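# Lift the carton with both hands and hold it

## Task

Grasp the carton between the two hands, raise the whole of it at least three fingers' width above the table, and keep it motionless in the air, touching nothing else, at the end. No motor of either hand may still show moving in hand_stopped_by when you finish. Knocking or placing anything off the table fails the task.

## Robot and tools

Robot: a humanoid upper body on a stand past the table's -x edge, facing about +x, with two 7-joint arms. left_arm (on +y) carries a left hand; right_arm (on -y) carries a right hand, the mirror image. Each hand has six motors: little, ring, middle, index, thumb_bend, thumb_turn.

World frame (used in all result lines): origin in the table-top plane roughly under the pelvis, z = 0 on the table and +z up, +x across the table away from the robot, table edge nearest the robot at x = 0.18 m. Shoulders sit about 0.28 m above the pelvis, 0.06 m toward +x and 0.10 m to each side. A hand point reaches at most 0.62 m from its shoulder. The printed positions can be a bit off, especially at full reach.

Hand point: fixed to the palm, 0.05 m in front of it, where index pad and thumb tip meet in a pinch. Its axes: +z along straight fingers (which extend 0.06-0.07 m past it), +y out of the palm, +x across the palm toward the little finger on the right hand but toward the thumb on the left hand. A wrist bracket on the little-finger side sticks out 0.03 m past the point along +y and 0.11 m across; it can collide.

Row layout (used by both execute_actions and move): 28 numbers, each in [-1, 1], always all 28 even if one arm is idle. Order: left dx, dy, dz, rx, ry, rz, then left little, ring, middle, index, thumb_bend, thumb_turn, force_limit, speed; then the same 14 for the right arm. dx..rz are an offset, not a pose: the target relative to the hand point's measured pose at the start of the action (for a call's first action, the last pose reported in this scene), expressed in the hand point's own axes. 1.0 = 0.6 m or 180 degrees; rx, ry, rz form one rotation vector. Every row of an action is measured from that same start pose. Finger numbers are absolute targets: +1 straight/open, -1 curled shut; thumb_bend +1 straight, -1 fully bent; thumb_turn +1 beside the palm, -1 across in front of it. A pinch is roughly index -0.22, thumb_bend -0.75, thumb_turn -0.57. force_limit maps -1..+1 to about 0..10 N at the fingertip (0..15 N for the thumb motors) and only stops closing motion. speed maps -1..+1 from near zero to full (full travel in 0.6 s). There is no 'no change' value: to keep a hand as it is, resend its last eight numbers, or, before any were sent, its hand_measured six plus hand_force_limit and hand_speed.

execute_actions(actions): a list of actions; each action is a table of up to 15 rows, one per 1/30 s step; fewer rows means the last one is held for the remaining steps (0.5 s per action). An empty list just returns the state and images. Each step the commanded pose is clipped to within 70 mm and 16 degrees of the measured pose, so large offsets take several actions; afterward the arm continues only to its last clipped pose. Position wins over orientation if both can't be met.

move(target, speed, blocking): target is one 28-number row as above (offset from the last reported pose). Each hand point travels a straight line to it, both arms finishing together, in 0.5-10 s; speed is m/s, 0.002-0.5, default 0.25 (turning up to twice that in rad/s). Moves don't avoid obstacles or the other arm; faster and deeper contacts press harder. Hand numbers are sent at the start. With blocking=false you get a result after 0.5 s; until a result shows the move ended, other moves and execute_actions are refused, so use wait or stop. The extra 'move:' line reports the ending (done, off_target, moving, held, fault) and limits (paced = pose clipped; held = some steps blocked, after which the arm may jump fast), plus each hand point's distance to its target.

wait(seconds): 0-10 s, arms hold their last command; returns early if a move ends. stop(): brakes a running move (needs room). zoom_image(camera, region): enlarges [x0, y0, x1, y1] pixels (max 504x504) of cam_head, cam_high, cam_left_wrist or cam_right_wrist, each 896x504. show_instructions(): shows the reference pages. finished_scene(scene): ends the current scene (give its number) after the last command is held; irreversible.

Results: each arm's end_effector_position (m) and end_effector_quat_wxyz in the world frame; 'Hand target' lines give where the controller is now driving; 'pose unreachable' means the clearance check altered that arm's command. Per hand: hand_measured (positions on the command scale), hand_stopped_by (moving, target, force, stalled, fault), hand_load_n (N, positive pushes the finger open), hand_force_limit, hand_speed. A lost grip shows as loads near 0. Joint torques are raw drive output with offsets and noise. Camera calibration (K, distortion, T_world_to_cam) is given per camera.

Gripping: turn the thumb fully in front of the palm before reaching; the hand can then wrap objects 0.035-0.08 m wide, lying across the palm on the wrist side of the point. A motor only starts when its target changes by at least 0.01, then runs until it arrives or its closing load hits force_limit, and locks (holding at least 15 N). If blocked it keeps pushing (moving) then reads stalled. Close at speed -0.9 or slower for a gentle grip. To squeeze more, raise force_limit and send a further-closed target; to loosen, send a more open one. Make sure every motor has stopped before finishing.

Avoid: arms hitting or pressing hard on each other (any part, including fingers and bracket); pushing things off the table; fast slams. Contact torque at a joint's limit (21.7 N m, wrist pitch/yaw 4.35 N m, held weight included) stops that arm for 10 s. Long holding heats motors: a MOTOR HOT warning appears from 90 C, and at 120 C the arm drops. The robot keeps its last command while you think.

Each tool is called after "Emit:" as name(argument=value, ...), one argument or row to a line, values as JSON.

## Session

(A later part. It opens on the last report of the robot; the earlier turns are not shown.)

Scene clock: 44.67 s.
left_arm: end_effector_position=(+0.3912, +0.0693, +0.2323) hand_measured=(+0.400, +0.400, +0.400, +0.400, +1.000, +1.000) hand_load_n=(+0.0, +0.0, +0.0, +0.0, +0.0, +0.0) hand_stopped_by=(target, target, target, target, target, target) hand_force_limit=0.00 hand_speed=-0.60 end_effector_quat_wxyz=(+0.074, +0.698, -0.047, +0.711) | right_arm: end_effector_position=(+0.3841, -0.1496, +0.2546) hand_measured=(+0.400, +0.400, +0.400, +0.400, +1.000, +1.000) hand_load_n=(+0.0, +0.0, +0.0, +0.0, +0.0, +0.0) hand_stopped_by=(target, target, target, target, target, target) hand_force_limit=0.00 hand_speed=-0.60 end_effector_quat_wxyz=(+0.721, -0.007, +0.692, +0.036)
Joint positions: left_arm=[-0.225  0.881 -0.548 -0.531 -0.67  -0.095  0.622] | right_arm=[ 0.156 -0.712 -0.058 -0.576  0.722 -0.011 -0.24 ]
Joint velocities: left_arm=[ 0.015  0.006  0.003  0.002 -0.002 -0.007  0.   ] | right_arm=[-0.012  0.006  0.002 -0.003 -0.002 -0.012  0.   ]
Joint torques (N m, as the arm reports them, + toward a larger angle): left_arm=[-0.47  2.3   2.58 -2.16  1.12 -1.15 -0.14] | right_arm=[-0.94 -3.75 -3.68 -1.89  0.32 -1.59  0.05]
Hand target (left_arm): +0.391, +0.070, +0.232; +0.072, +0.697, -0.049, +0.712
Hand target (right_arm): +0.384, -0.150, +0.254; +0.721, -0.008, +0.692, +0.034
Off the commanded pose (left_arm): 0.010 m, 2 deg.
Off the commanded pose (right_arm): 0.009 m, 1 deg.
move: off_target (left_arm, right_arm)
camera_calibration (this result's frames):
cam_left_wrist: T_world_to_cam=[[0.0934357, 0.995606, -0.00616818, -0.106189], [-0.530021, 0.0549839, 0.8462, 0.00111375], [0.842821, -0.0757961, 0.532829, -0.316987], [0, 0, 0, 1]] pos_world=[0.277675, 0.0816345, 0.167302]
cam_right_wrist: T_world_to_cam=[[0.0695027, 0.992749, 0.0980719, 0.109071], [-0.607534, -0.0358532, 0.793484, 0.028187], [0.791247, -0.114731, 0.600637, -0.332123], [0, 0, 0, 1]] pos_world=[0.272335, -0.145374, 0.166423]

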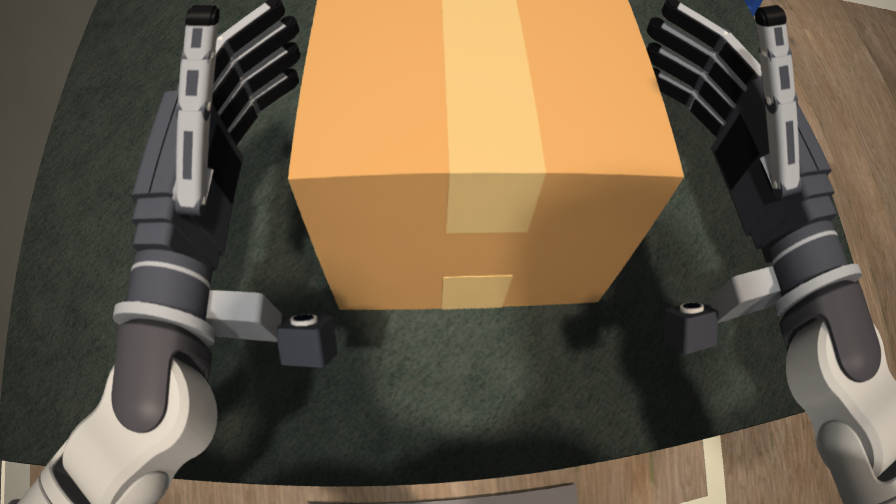

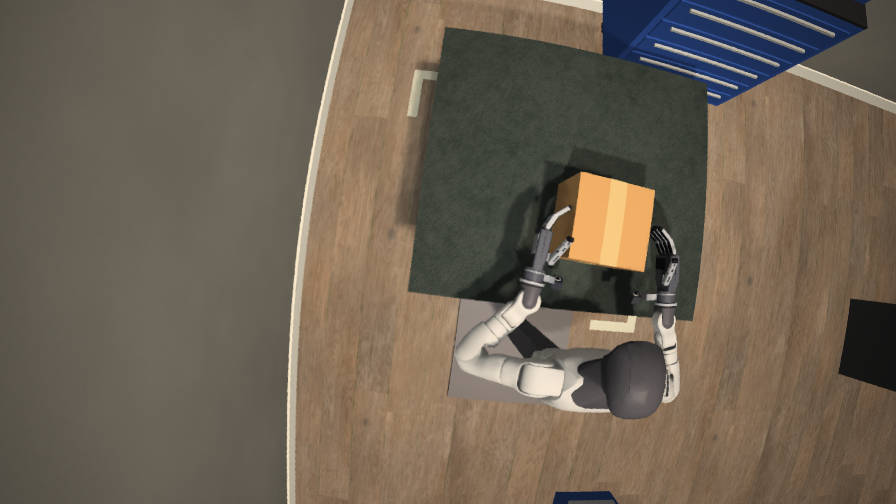

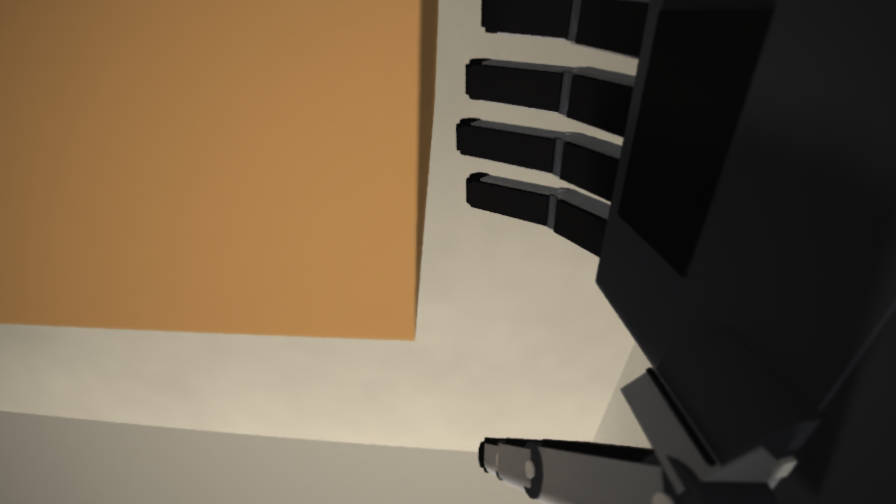

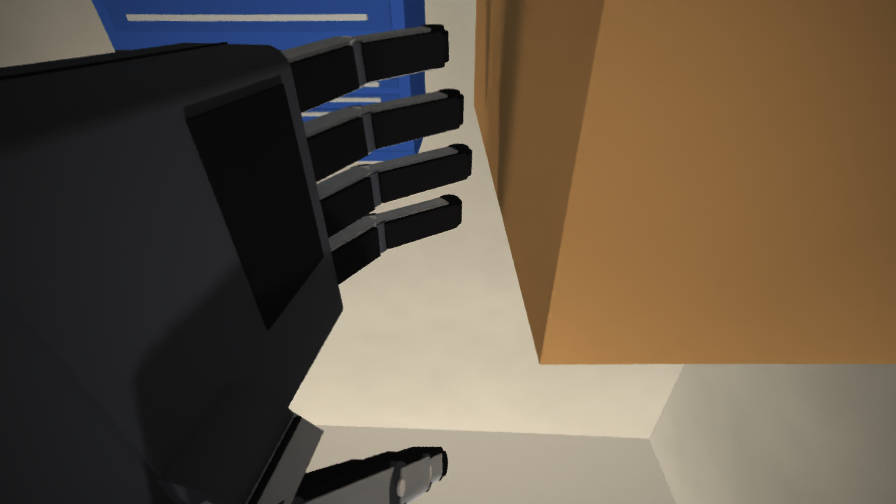

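Emit:
move(
  target=[-0.105,0,0,0,0,0,0.4,0.4,0.4,0.4,1,1,0,-0.6,0.135,0.02,0,-0.02,0,0,0.4,0.4,0.4,0.4,1,1,0,-0.6],
  speed=0.1,
)

Emit:
move(
  target=[0,0.115,0.0,0,0,0,0.4,0.4,0.4,0.4,1,1,0,-0.6,0,0.115,0.0,0,0,0,0.4,0.4,0.4,0.4,1,1,0,-0.6],
  speed=0.035,
)

Scene clock: 48.80 s.
left_arm: end_effector_position=(+0.3932, +0.0641, +0.1705) hand_measured=(+0.400, +0.400, +0.400, +0.400, +1.000, +1.000) hand_load_n=(+0.0, +0.0, +0.0, +0.0, +0.0, +0.0) hand_stopped_by=(target, target, target, target, target, target) hand_force_limit=0.00 hand_speed=-0.60 end_effector_quat_wxyz=(+0.077, +0.699, -0.046, +0.710) | right_arm: end_effector_position=(+0.3866, -0.1479, +0.1784) hand_measured=(+0.400, +0.400, +0.402, +0.400, +1.000, +1.000) hand_load_n=(+0.0, +0.0, +1.0, +0.0, +0.0, +0.0) hand_stopped_by=(target, target, target, target, target, target) hand_force_limit=0.00 hand_speed=-0.60 end_effector_quat_wxyz=(+0.727, -0.013, +0.685, +0.044)
Joint positions: left_arm=[-0.218  0.681 -0.64  -0.134 -0.515 -0.356  0.482] | right_arm=[ 0.053 -0.512  0.104 -0.06   0.531 -0.397 -0.023]
Joint velocities: left_arm=[ 0.005  0.     0.     0.    -0.005  0.     0.   ] | right_arm=[-0.011 -0.015  0.008 -0.003  0.002 -0.005  0.   ]
Joint torques (N m, as the arm reports them, + toward a larger angle): left_arm=[-0.69  1.28  1.88 -1.96  0.56 -1.28 -0.22] | right_arm=[-1.25 -3.51 -1.73 -2.4   0.29 -1.15  0.28]
Hand target (left_arm): +0.393, +0.063, +0.171; +0.078, +0.697, -0.048, +0.711
Hand target (right_arm): +0.385, -0.141, +0.173; +0.721, -0.024, +0.690, +0.051
Off the commanded pose (left_arm): 0.003 m, 0 deg.
Off the commanded pose (right_arm): 0.014 m, 3 deg.
move: off_target (right_arm)
camera_calibration (this result's frames):
cam_left_wrist: T_world_to_cam=[[0.0969701, 0.995203, -0.0129681, -0.101795], [-0.526819, 0.0623778, 0.847685, 0.0528029], [0.844428, -0.0753682, 0.530341, -0.286415], [0, 0, 0, 1]] pos_world=[0.279545, 0.0764269, 0.105817]
cam_right_wrist: T_world_to_cam=[[0.0463674, 0.993693, 0.102095, 0.123043], [-0.620526, -0.0514412, 0.782497, 0.0949301], [0.782814, -0.0996349, 0.614228, -0.285041], [0, 0, 0, 1]] pos_world=[0.276336, -0.145784, 0.0882356]

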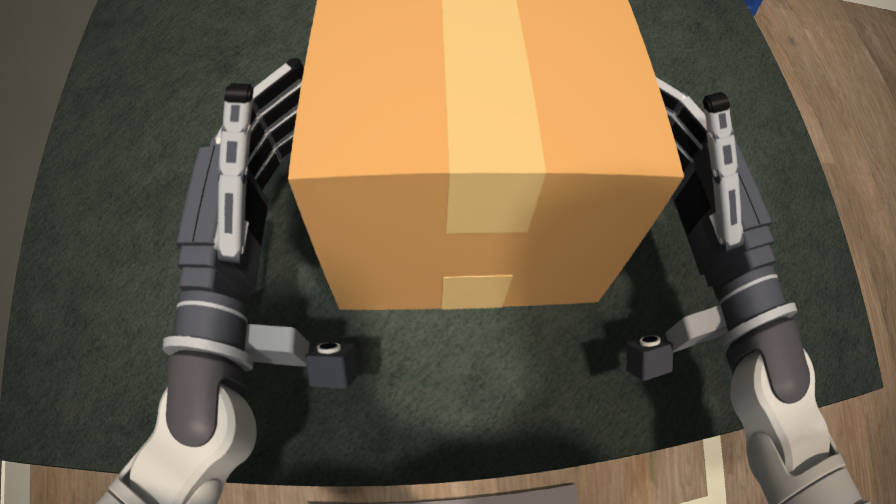

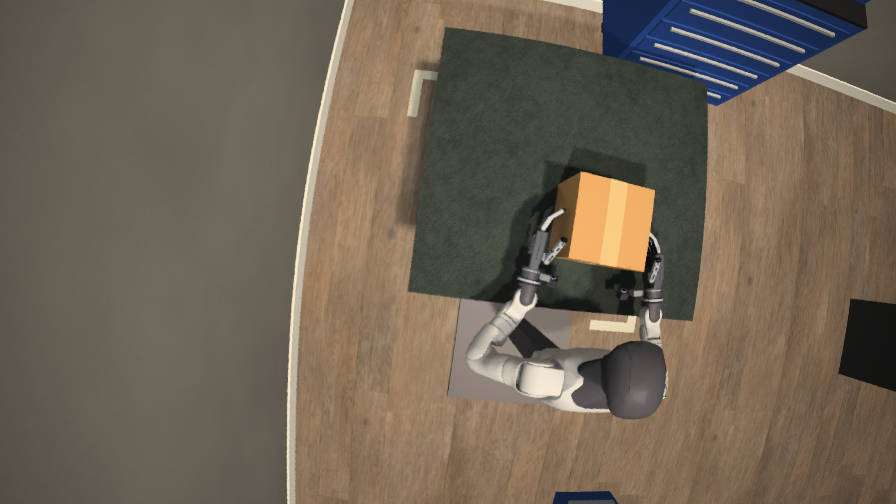

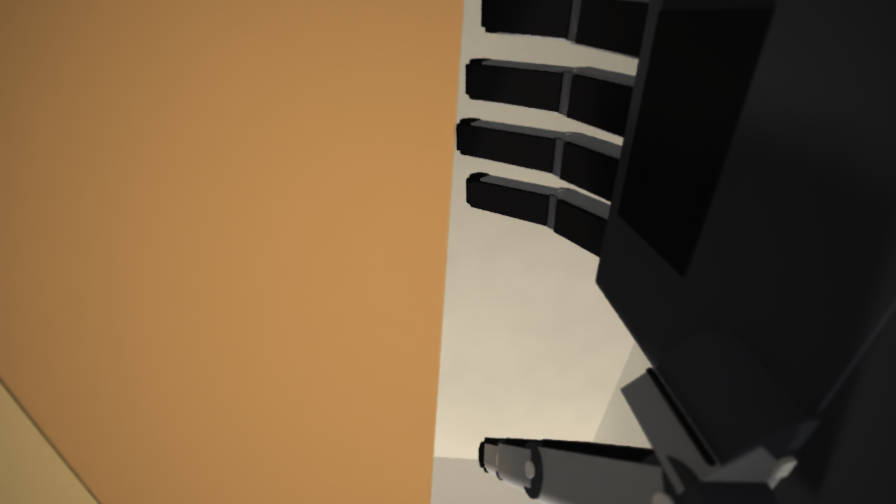

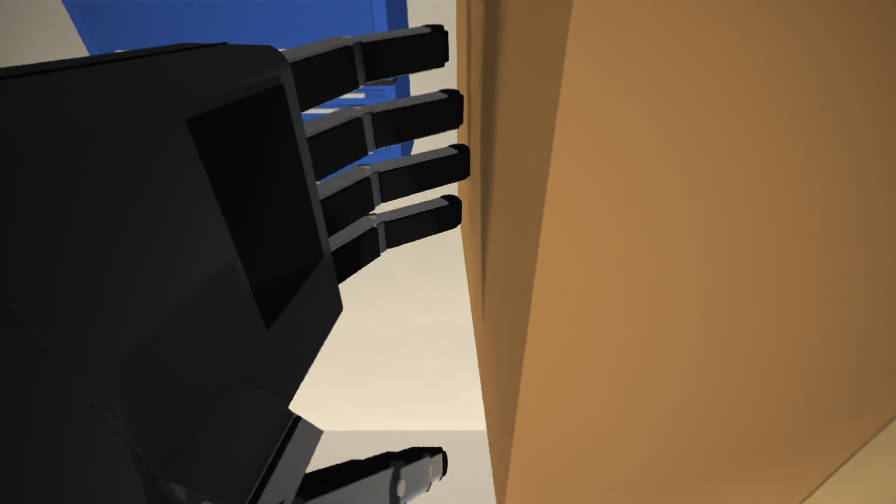

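Scene clock: 51.07 s.
left_arm: end_effector_position=(+0.3972, +0.0483, +0.1730) hand_measured=(+0.400, +0.400, +0.402, +0.400, +1.000, +1.000) hand_load_n=(+0.0, +2.0, +4.5, +0.0, -0.5, +0.5) hand_stopped_by=(target, target, target, target, target, target) hand_force_limit=0.00 hand_speed=-0.60 end_effector_quat_wxyz=(+0.013, +0.699, +0.006, +0.715) | right_arm: end_effector_position=(+0.3888, -0.1367, +0.1774) hand_measured=(+0.400, +0.400, +0.402, +0.400, +1.000, +1.000) hand_load_n=(+0.0, +1.0, +12.0, +0.5, +0.0, +0.0) hand_stopped_by=(target, target, target, target, target, target) hand_force_limit=0.00 hand_speed=-0.60 end_effector_quat_wxyz=(+0.721, +0.056, +0.691, -0.020)
Joint positions: left_arm=[-0.324  0.613 -0.835 -0.183 -0.415 -0.271  0.881] | right_arm=[ 0.029 -0.578  0.376 -0.182  0.447 -0.4   -0.535]
Joint velocities: left_arm=[-0.063  0.064 -0.114  0.012 -0.057 -0.05   0.086] | right_arm=[-0.077 -0.147  0.169  0.014  0.092 -0.083 -0.157]
Joint torques (N m, as the arm reports them, + toward a larger angle): left_arm=[-2.9  -2.74 -4.63 -3.59  2.54  0.01 -3.91] | right_arm=[-1.98 -1.24  4.98 -4.2  -0.95 -1.02  2.73]
Hand target (left_arm): +0.380, +0.003, +0.179; +0.074, +0.694, -0.044, +0.715
Hand target (right_arm): +0.375, -0.084, +0.180; +0.723, -0.006, +0.689, +0.050
Off the commanded pose (left_arm): 0.054 m, 10 deg.
Off the commanded pose (right_arm): 0.058 m, 11 deg.
move: off_target (left_arm, right_arm)
camera_calibration (this result's frames):
cam_left_wrist: T_world_to_cam=[[-0.0682818, 0.997663, 0.00253795, -0.0235557], [-0.532511, -0.038597, 0.845543, 0.0612897], [0.843665, 0.0563837, 0.533902, -0.299001], [0, 0, 0, 1]] pos_world=[0.283285, 0.042725, 0.107874]
cam_right_wrist: T_world_to_cam=[[0.233443, 0.965978, 0.111311, 0.0337042], [-0.603629, 0.0542188, 0.79542, 0.103207], [0.762323, -0.252876, 0.59575, -0.294762], [0, 0, 0, 1]] pos_world=[0.279134, -0.112691, 0.0897594]

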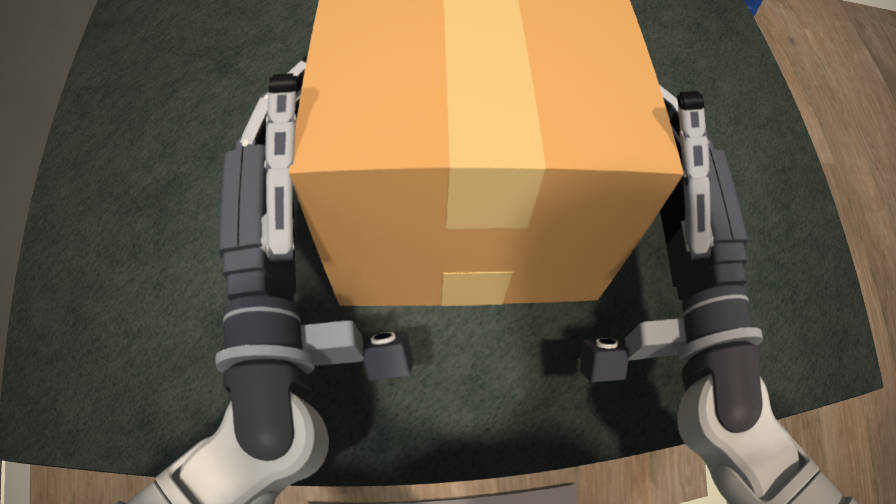

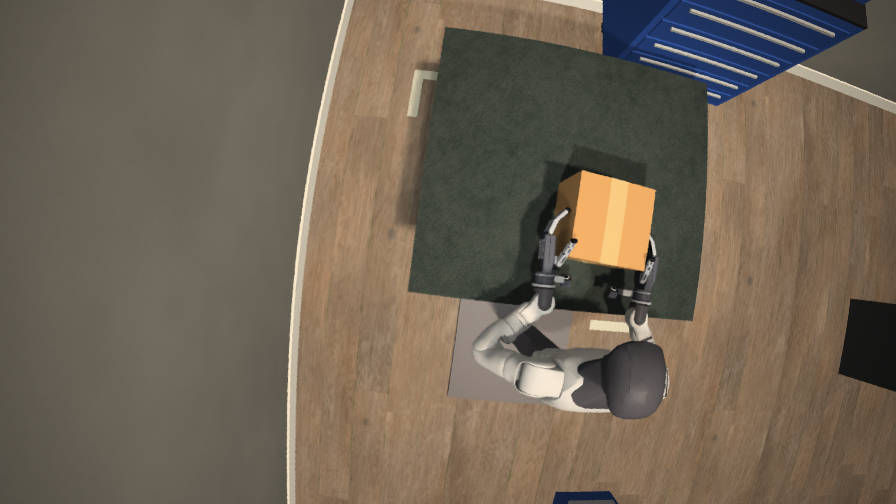

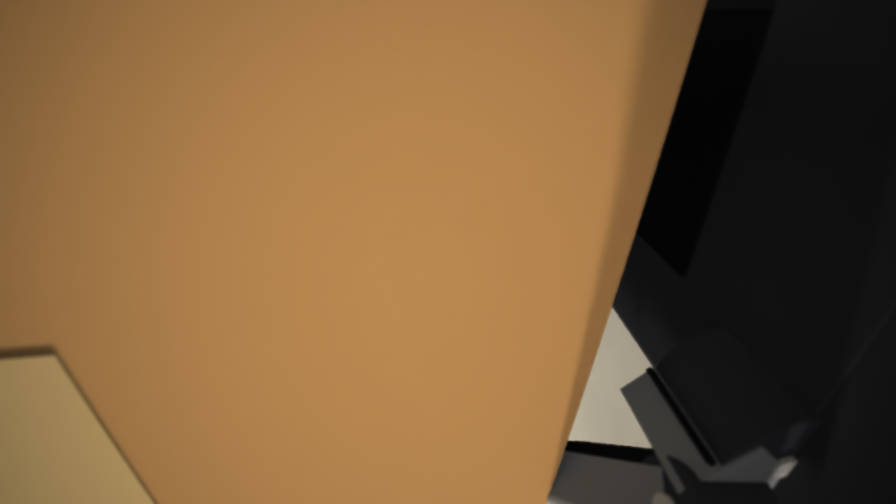

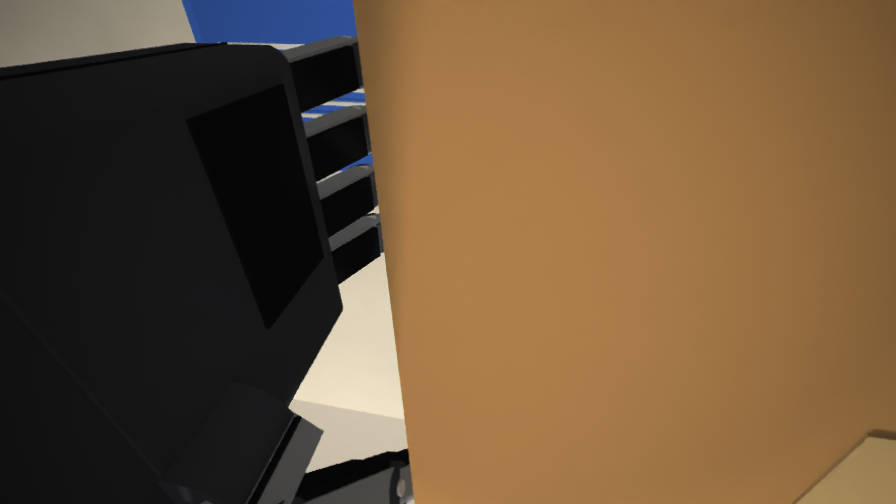

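Strong squeeze, near wrist limit. Lift.

Emit:
execute_actions(
  actions=[
    [[0.035,0.08,-0.015,-0.045,0,0,0.4,0.4,0.4,0.4,1,1,0,-0.6,-0.035,0.08,-0.015,-0.055,0,0,0.4,0.4,0.4,0.4,1,1,0,-0.6]],
    [[0.035,0.08,-0.015,-0.045,0,0,0.4,0.4,0.4,0.4,1,1,0,-0.6,-0.035,0.08,-0.015,-0.055,0,0,0.4,0.4,0.4,0.4,1,1,0,-0.6]],
    [[0.035,0.08,-0.015,-0.045,0,0,0.4,0.4,0.4,0.4,1,1,0,-0.6,-0.035,0.08,-0.015,-0.055,0,0,0.4,0.4,0.4,0.4,1,1,0,-0.6]],
  ],
)

Scene clock: 55.53 s.
left_arm: end_effector_position=(+0.4090, +0.0425, +0.1901) hand_measured=(+0.400, +0.400, +0.402, +0.400, +0.998, +1.000) hand_load_n=(+0.0, +0.0, +0.5, +0.0, -1.5, +1.0) hand_stopped_by=(target, target, target, target, target, target) hand_force_limit=0.00 hand_speed=-0.60 end_effector_quat_wxyz=(-0.039, +0.728, -0.031, +0.684) | right_arm: end_effector_position=(+0.4031, -0.1385, +0.1883) hand_measured=(+0.400, +0.400, +0.402, +0.400, +0.998, +1.000) hand_load_n=(+0.0, +0.0, +3.5, +1.5, -2.5, +1.0) hand_stopped_by=(target, target, target, target, target, target) hand_force_limit=0.00 hand_speed=-0.60 end_effector_quat_wxyz=(+0.664, +0.025, +0.746, -0.043)
Joint positions: left_arm=[-0.512  0.758 -0.917 -0.445 -0.611  0.072  1.095] | right_arm=[-0.074 -0.948  0.486 -0.451  0.741 -0.162 -0.782]
Joint velocities: left_arm=[-0.037  0.041 -0.072  0.003 -0.038 -0.04   0.049] | right_arm=[-0.044 -0.081  0.106  0.005  0.046 -0.073 -0.079]
Joint torques (N m, as the arm reports them, + toward a larger angle): left_arm=[-3.63 -3.66 -2.58 -4.33  2.42 -0.11 -3.45] | right_arm=[-3.68 -2.56  1.11 -5.82 -0.94 -1.1   2.37]
Hand target (left_arm): +0.392, -0.000, +0.205; +0.027, +0.717, -0.071, +0.693
Hand target (right_arm): +0.390, -0.091, +0.205; +0.681, -0.026, +0.732, +0.028
Off the commanded pose (left_arm): 0.053 m, 9 deg.
Off the commanded pose (right_arm): 0.052 m, 10 deg.
camera_calibration (this result's frames):
cam_left_wrist: T_world_to_cam=[[-0.0820601, 0.987479, 0.134726, -0.0360181], [-0.457357, -0.157419, 0.875239, 0.0215272], [0.885489, 0.0102043, 0.464548, -0.319721], [0, 0, 0, 1]] pos_world=[0.29, 0.0422185, 0.134537]
cam_right_wrist: T_world_to_cam=[[0.228982, 0.973403, 0.00736725, 0.0533065], [-0.469514, 0.103812, 0.876801, 0.0407656], [0.852716, -0.204231, 0.480797, -0.320726], [0, 0, 0, 1]] pos_world=[0.280422, -0.121623, 0.118068]

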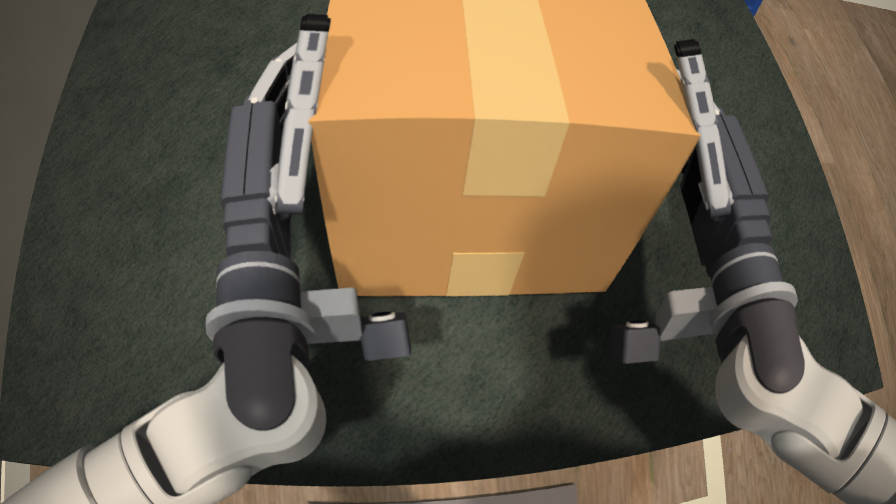

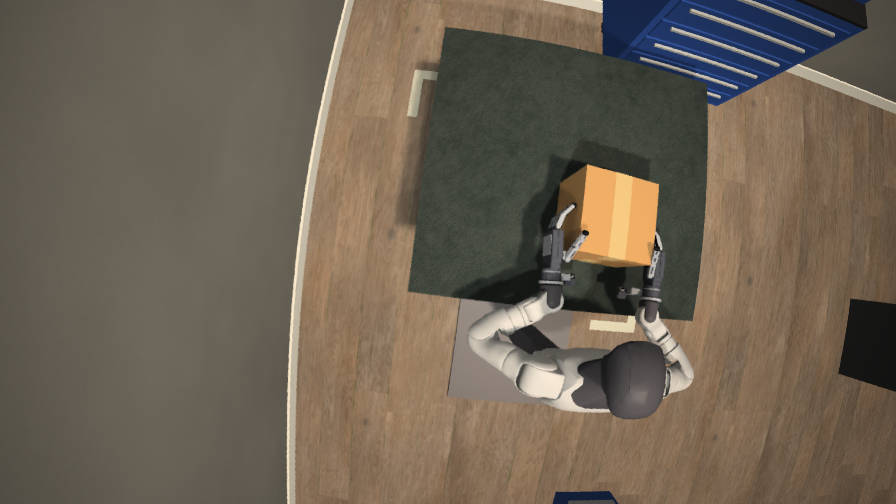

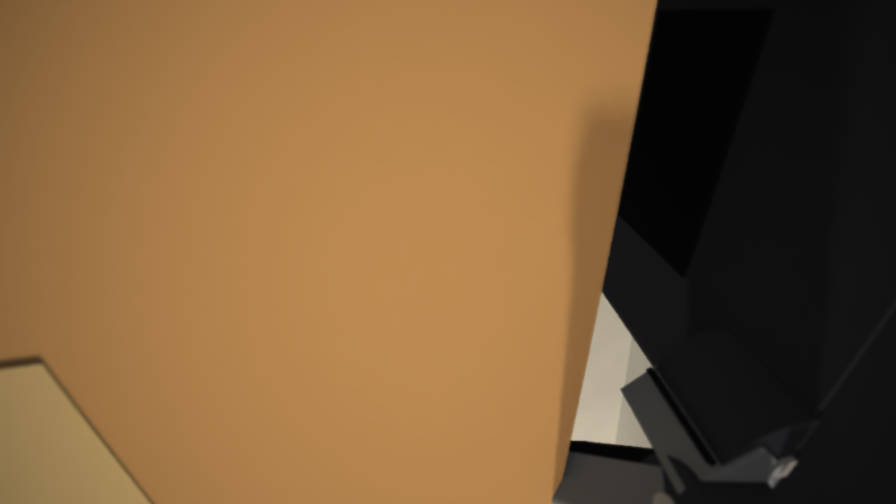

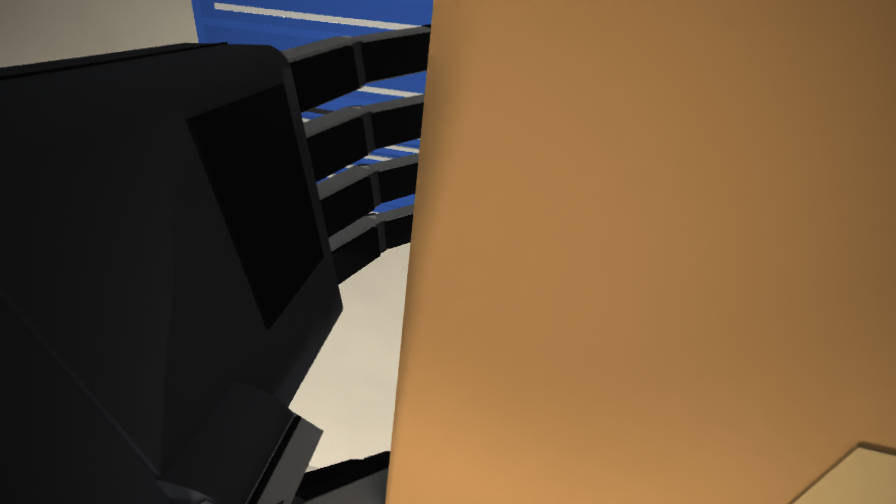

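Emit:
execute_actions(
  actions=[
    [[0.06,0.08,-0.015,-0.045,0.04,-0.04,0.4,0.4,0.4,0.4,1,1,0,-0.6,-0.06,0.08,-0.015,-0.05,-0.055,0.02,0.4,0.4,0.4,0.4,1,1,0,-0.6]],
    [[0.06,0.08,-0.015,-0.045,0.035,-0.03,0.4,0.4,0.4,0.4,1,1,0,-0.6,-0.06,0.08,-0.015,-0.05,-0.045,0.02,0.4,0.4,0.4,0.4,1,1,0,-0.6]],
    [[0.06,0.08,-0.015,-0.045,0.03,-0.025,0.4,0.4,0.4,0.4,1,1,0,-0.6,-0.06,0.08,-0.015,-0.05,-0.035,0.02,0.4,0.4,0.4,0.4,1,1,0,-0.6]],
  ],
)

Scene clock: 62.30 s.
left_arm: end_effector_position=(+0.4270, +0.0396, +0.3119) hand_measured=(+0.400, +0.400, +0.400, +0.400, +1.000, +1.000) hand_load_n=(+8.0, +3.0, +0.0, +0.0, +0.0, +0.0) hand_stopped_by=(target, target, target, target, target, target) hand_force_limit=0.00 hand_speed=-0.60 end_effector_quat_wxyz=(+0.043, +0.577, +0.084, +0.812) | right_arm: end_effector_position=(+0.4164, -0.1471, +0.2882) hand_measured=(+0.400, +0.400, +0.402, +0.400, +1.000, +1.000) hand_load_n=(+0.0, +5.0, +7.5, +0.0, +0.0, +0.0) hand_stopped_by=(target, target, target, target, target, target) hand_force_limit=0.00 hand_speed=-0.60 end_effector_quat_wxyz=(+0.787, +0.142, +0.600, +0.031)
Joint positions: left_arm=[-0.775  0.649 -0.956 -0.27  -0.513 -0.293  1.195] | right_arm=[-0.325 -0.895  0.625 -0.318  0.693 -0.583 -0.926]
Joint velocities: left_arm=[ 0.015  0.043 -0.169  0.06  -0.106  0.     0.079] | right_arm=[-0.008 -0.098  0.256  0.057  0.074 -0.024 -0.116]
Joint torques (N m, as the arm reports them, + toward a larger angle): left_arm=[-5.83 -2.95 -0.24 -5.06  3.14 -1.84 -4.12] | right_arm=[-6.33 -3.02 -2.32 -5.86 -2.23 -2.69  2.78]
Hand target (left_arm): +0.410, +0.000, +0.310; +0.092, +0.580, +0.029, +0.809
Hand target (right_arm): +0.403, -0.102, +0.294; +0.797, +0.068, +0.595, +0.078
Off the commanded pose (left_arm): 0.047 m, 9 deg.
Off the commanded pose (right_arm): 0.048 m, 10 deg.
camera_calibration (this result's frames):
cam_left_wrist: T_world_to_cam=[[-0.108994, 0.977432, -0.180959, 0.0622598], [-0.765737, 0.0335216, 0.64228, 0.119512], [0.633851, 0.208572, 0.744802, -0.380052], [0, 0, 0, 1]] pos_world=[0.339196, 0.0144071, 0.21757]
cam_right_wrist: T_world_to_cam=[[0.230987, 0.912078, 0.338761, -0.0474588], [-0.77047, -0.0411511, 0.636147, 0.133687], [0.594155, -0.407947, 0.693223, -0.365387], [0, 0, 0, 1]] pos_world=[0.331061, -0.100271, 0.184328]

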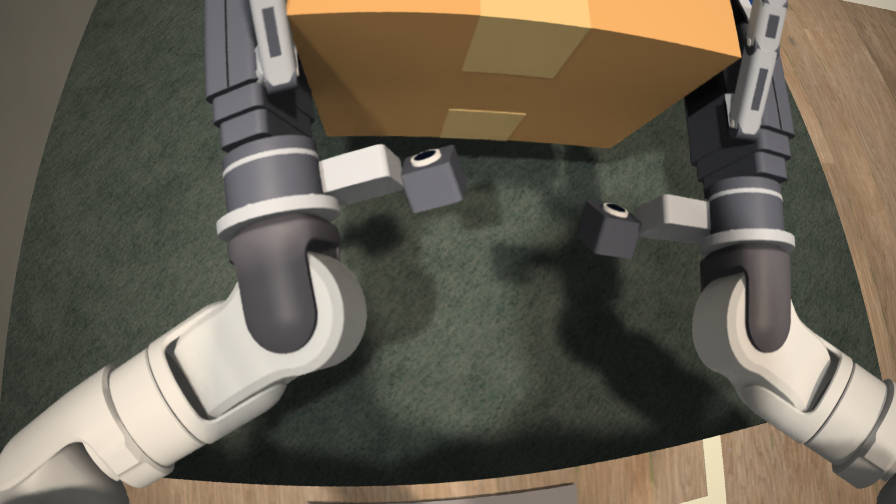

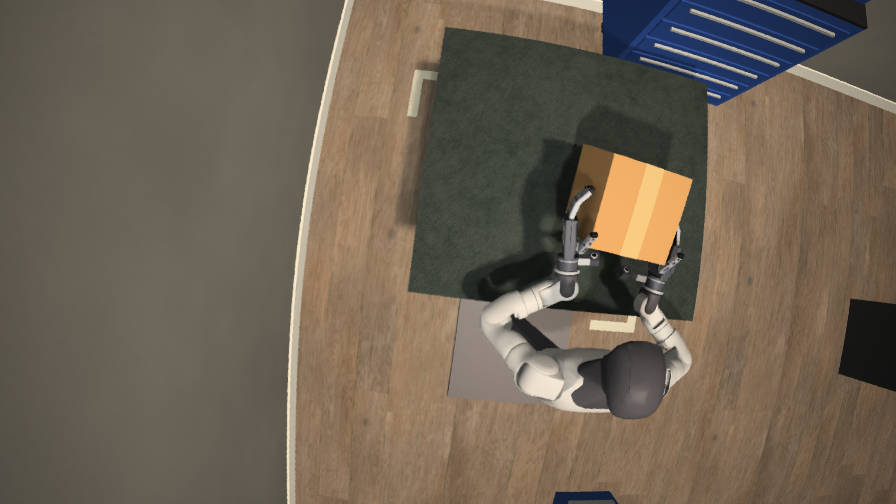

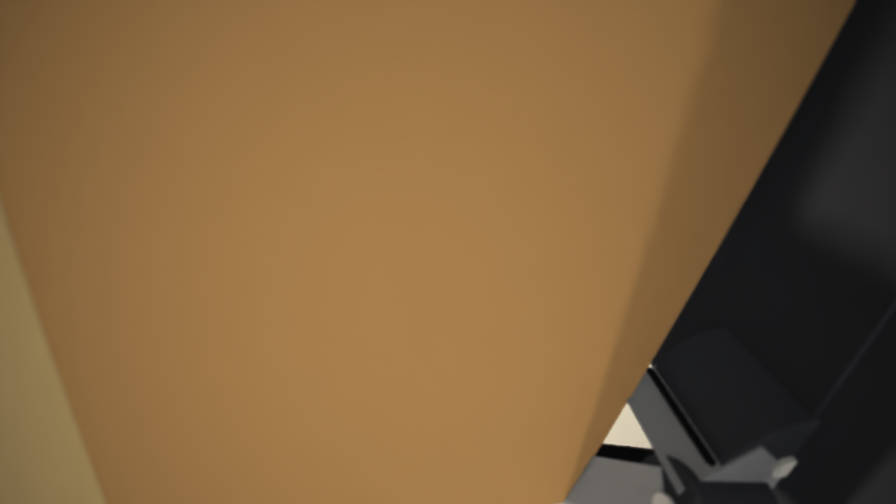

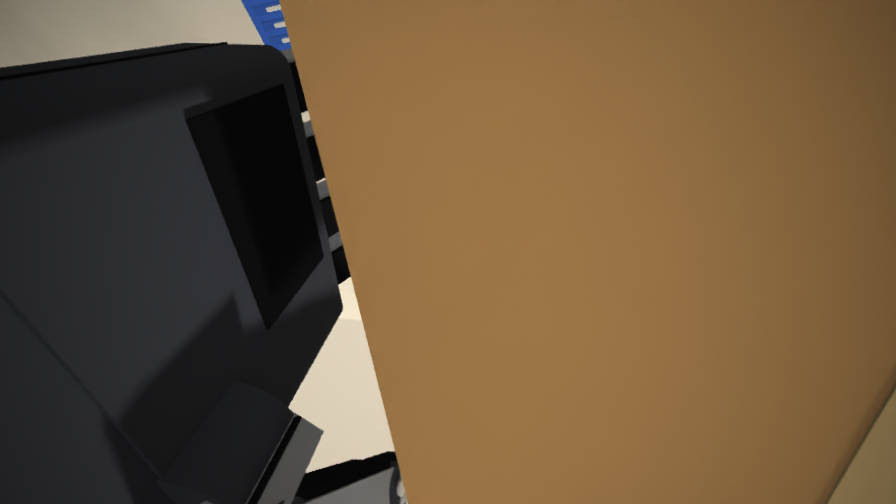

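Emit:
wait(
  seconds=2,
)

Scene clock: 65.43 s.
left_arm: end_effector_position=(+0.4275, +0.0395, +0.3086) hand_measured=(+0.400, +0.400, +0.400, +0.400, +1.000, +1.000) hand_load_n=(+7.5, +3.0, +0.0, +0.0, +0.0, +0.0) hand_stopped_by=(target, target, target, target, target, target) hand_force_limit=0.00 hand_speed=-0.60 end_effector_quat_wxyz=(+0.042, +0.581, +0.083, +0.809) | right_arm: end_effector_position=(+0.4168, -0.1469, +0.2854) hand_measured=(+0.400, +0.400, +0.402, +0.400, +1.000, +1.000) hand_load_n=(+0.0, +4.5, +8.0, +0.0, +0.0, +0.0) hand_stopped_by=(target, target, target, target, target, target) hand_force_limit=0.00 hand_speed=-0.60 end_effector_quat_wxyz=(+0.784, +0.141, +0.604, +0.030)
Joint positions: left_arm=[-0.776  0.653 -0.966 -0.267 -0.519 -0.296  1.199] | right_arm=[-0.328 -0.902  0.639 -0.314  0.697 -0.587 -0.932]
Joint velocities: left_arm=[ 0.014 -0.002 -0.005  0.     0.002  0.     0.   ] | right_arm=[-0.012 -0.017 -0.002 -0.003  0.     0.     0.   ]
Joint torques (N m, as the arm reports them, + toward a larger angle): left_arm=[-5.67 -3.    0.12 -5.29  3.27 -1.71 -4.06] | right_arm=[-6.24 -2.77 -2.46 -5.73 -1.89 -2.5   2.82]
Hand target (left_arm): +0.410, +0.000, +0.310; +0.092, +0.580, +0.029, +0.809
Hand target (right_arm): +0.403, -0.102, +0.294; +0.797, +0.068, +0.595, +0.078
Off the commanded pose (left_arm): 0.047 m, 9 deg.
Off the commanded pose (right_arm): 0.049 m, 10 deg.
wait: 2.00 s; at rest from the start
camera_calibration (this result's frames):
cam_left_wrist: T_world_to_cam=[[-0.110567, 0.977958, -0.177124, 0.0612813], [-0.75969, 0.0317467, 0.64951, 0.117235], [0.640816, 0.206374, 0.739435, -0.379075], [0, 0, 0, 1]] pos_world=[0.338755, 0.0145787, 0.215011]
cam_right_wrist: T_world_to_cam=[[0.23391, 0.912988, 0.334274, -0.046559], [-0.764628, -0.039616, 0.643253, 0.131567], [0.600525, -0.406058, 0.68883, -0.364673], [0, 0, 0, 1]] pos_world=[0.330486, -0.100358, 0.18213]

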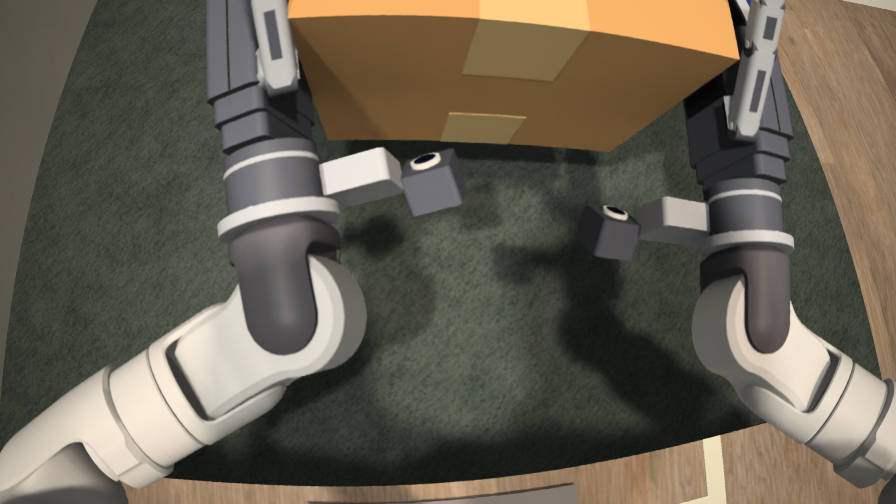

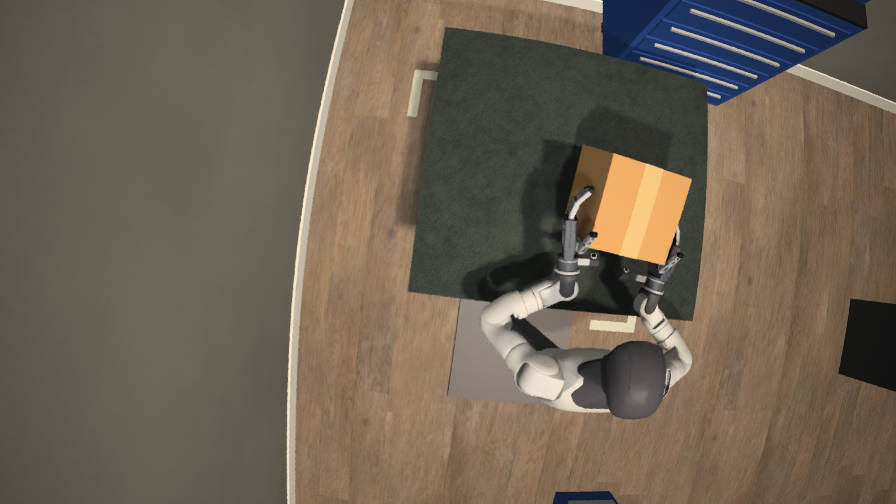

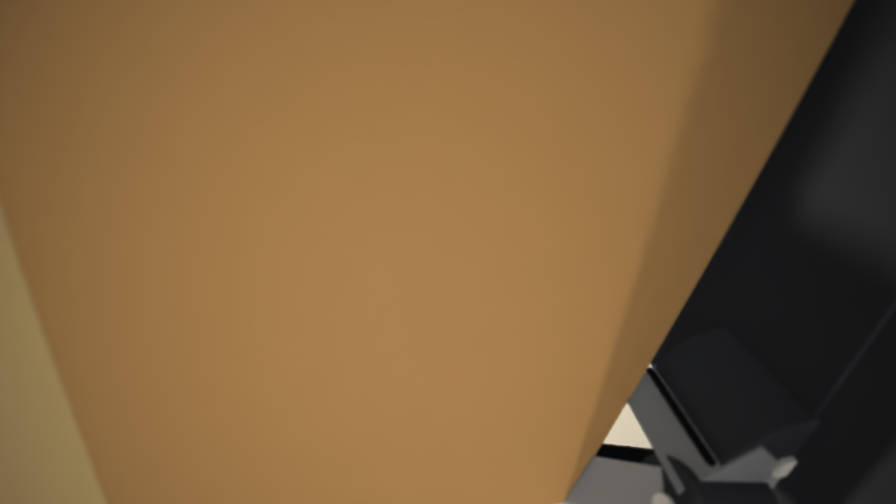

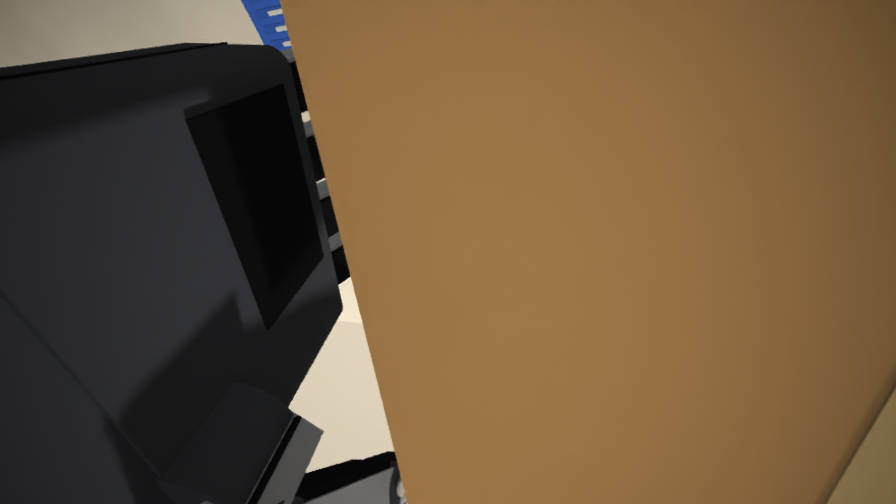

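Emit:
finished_scene(
  scene=2,
)

The scene is finished: the task was done.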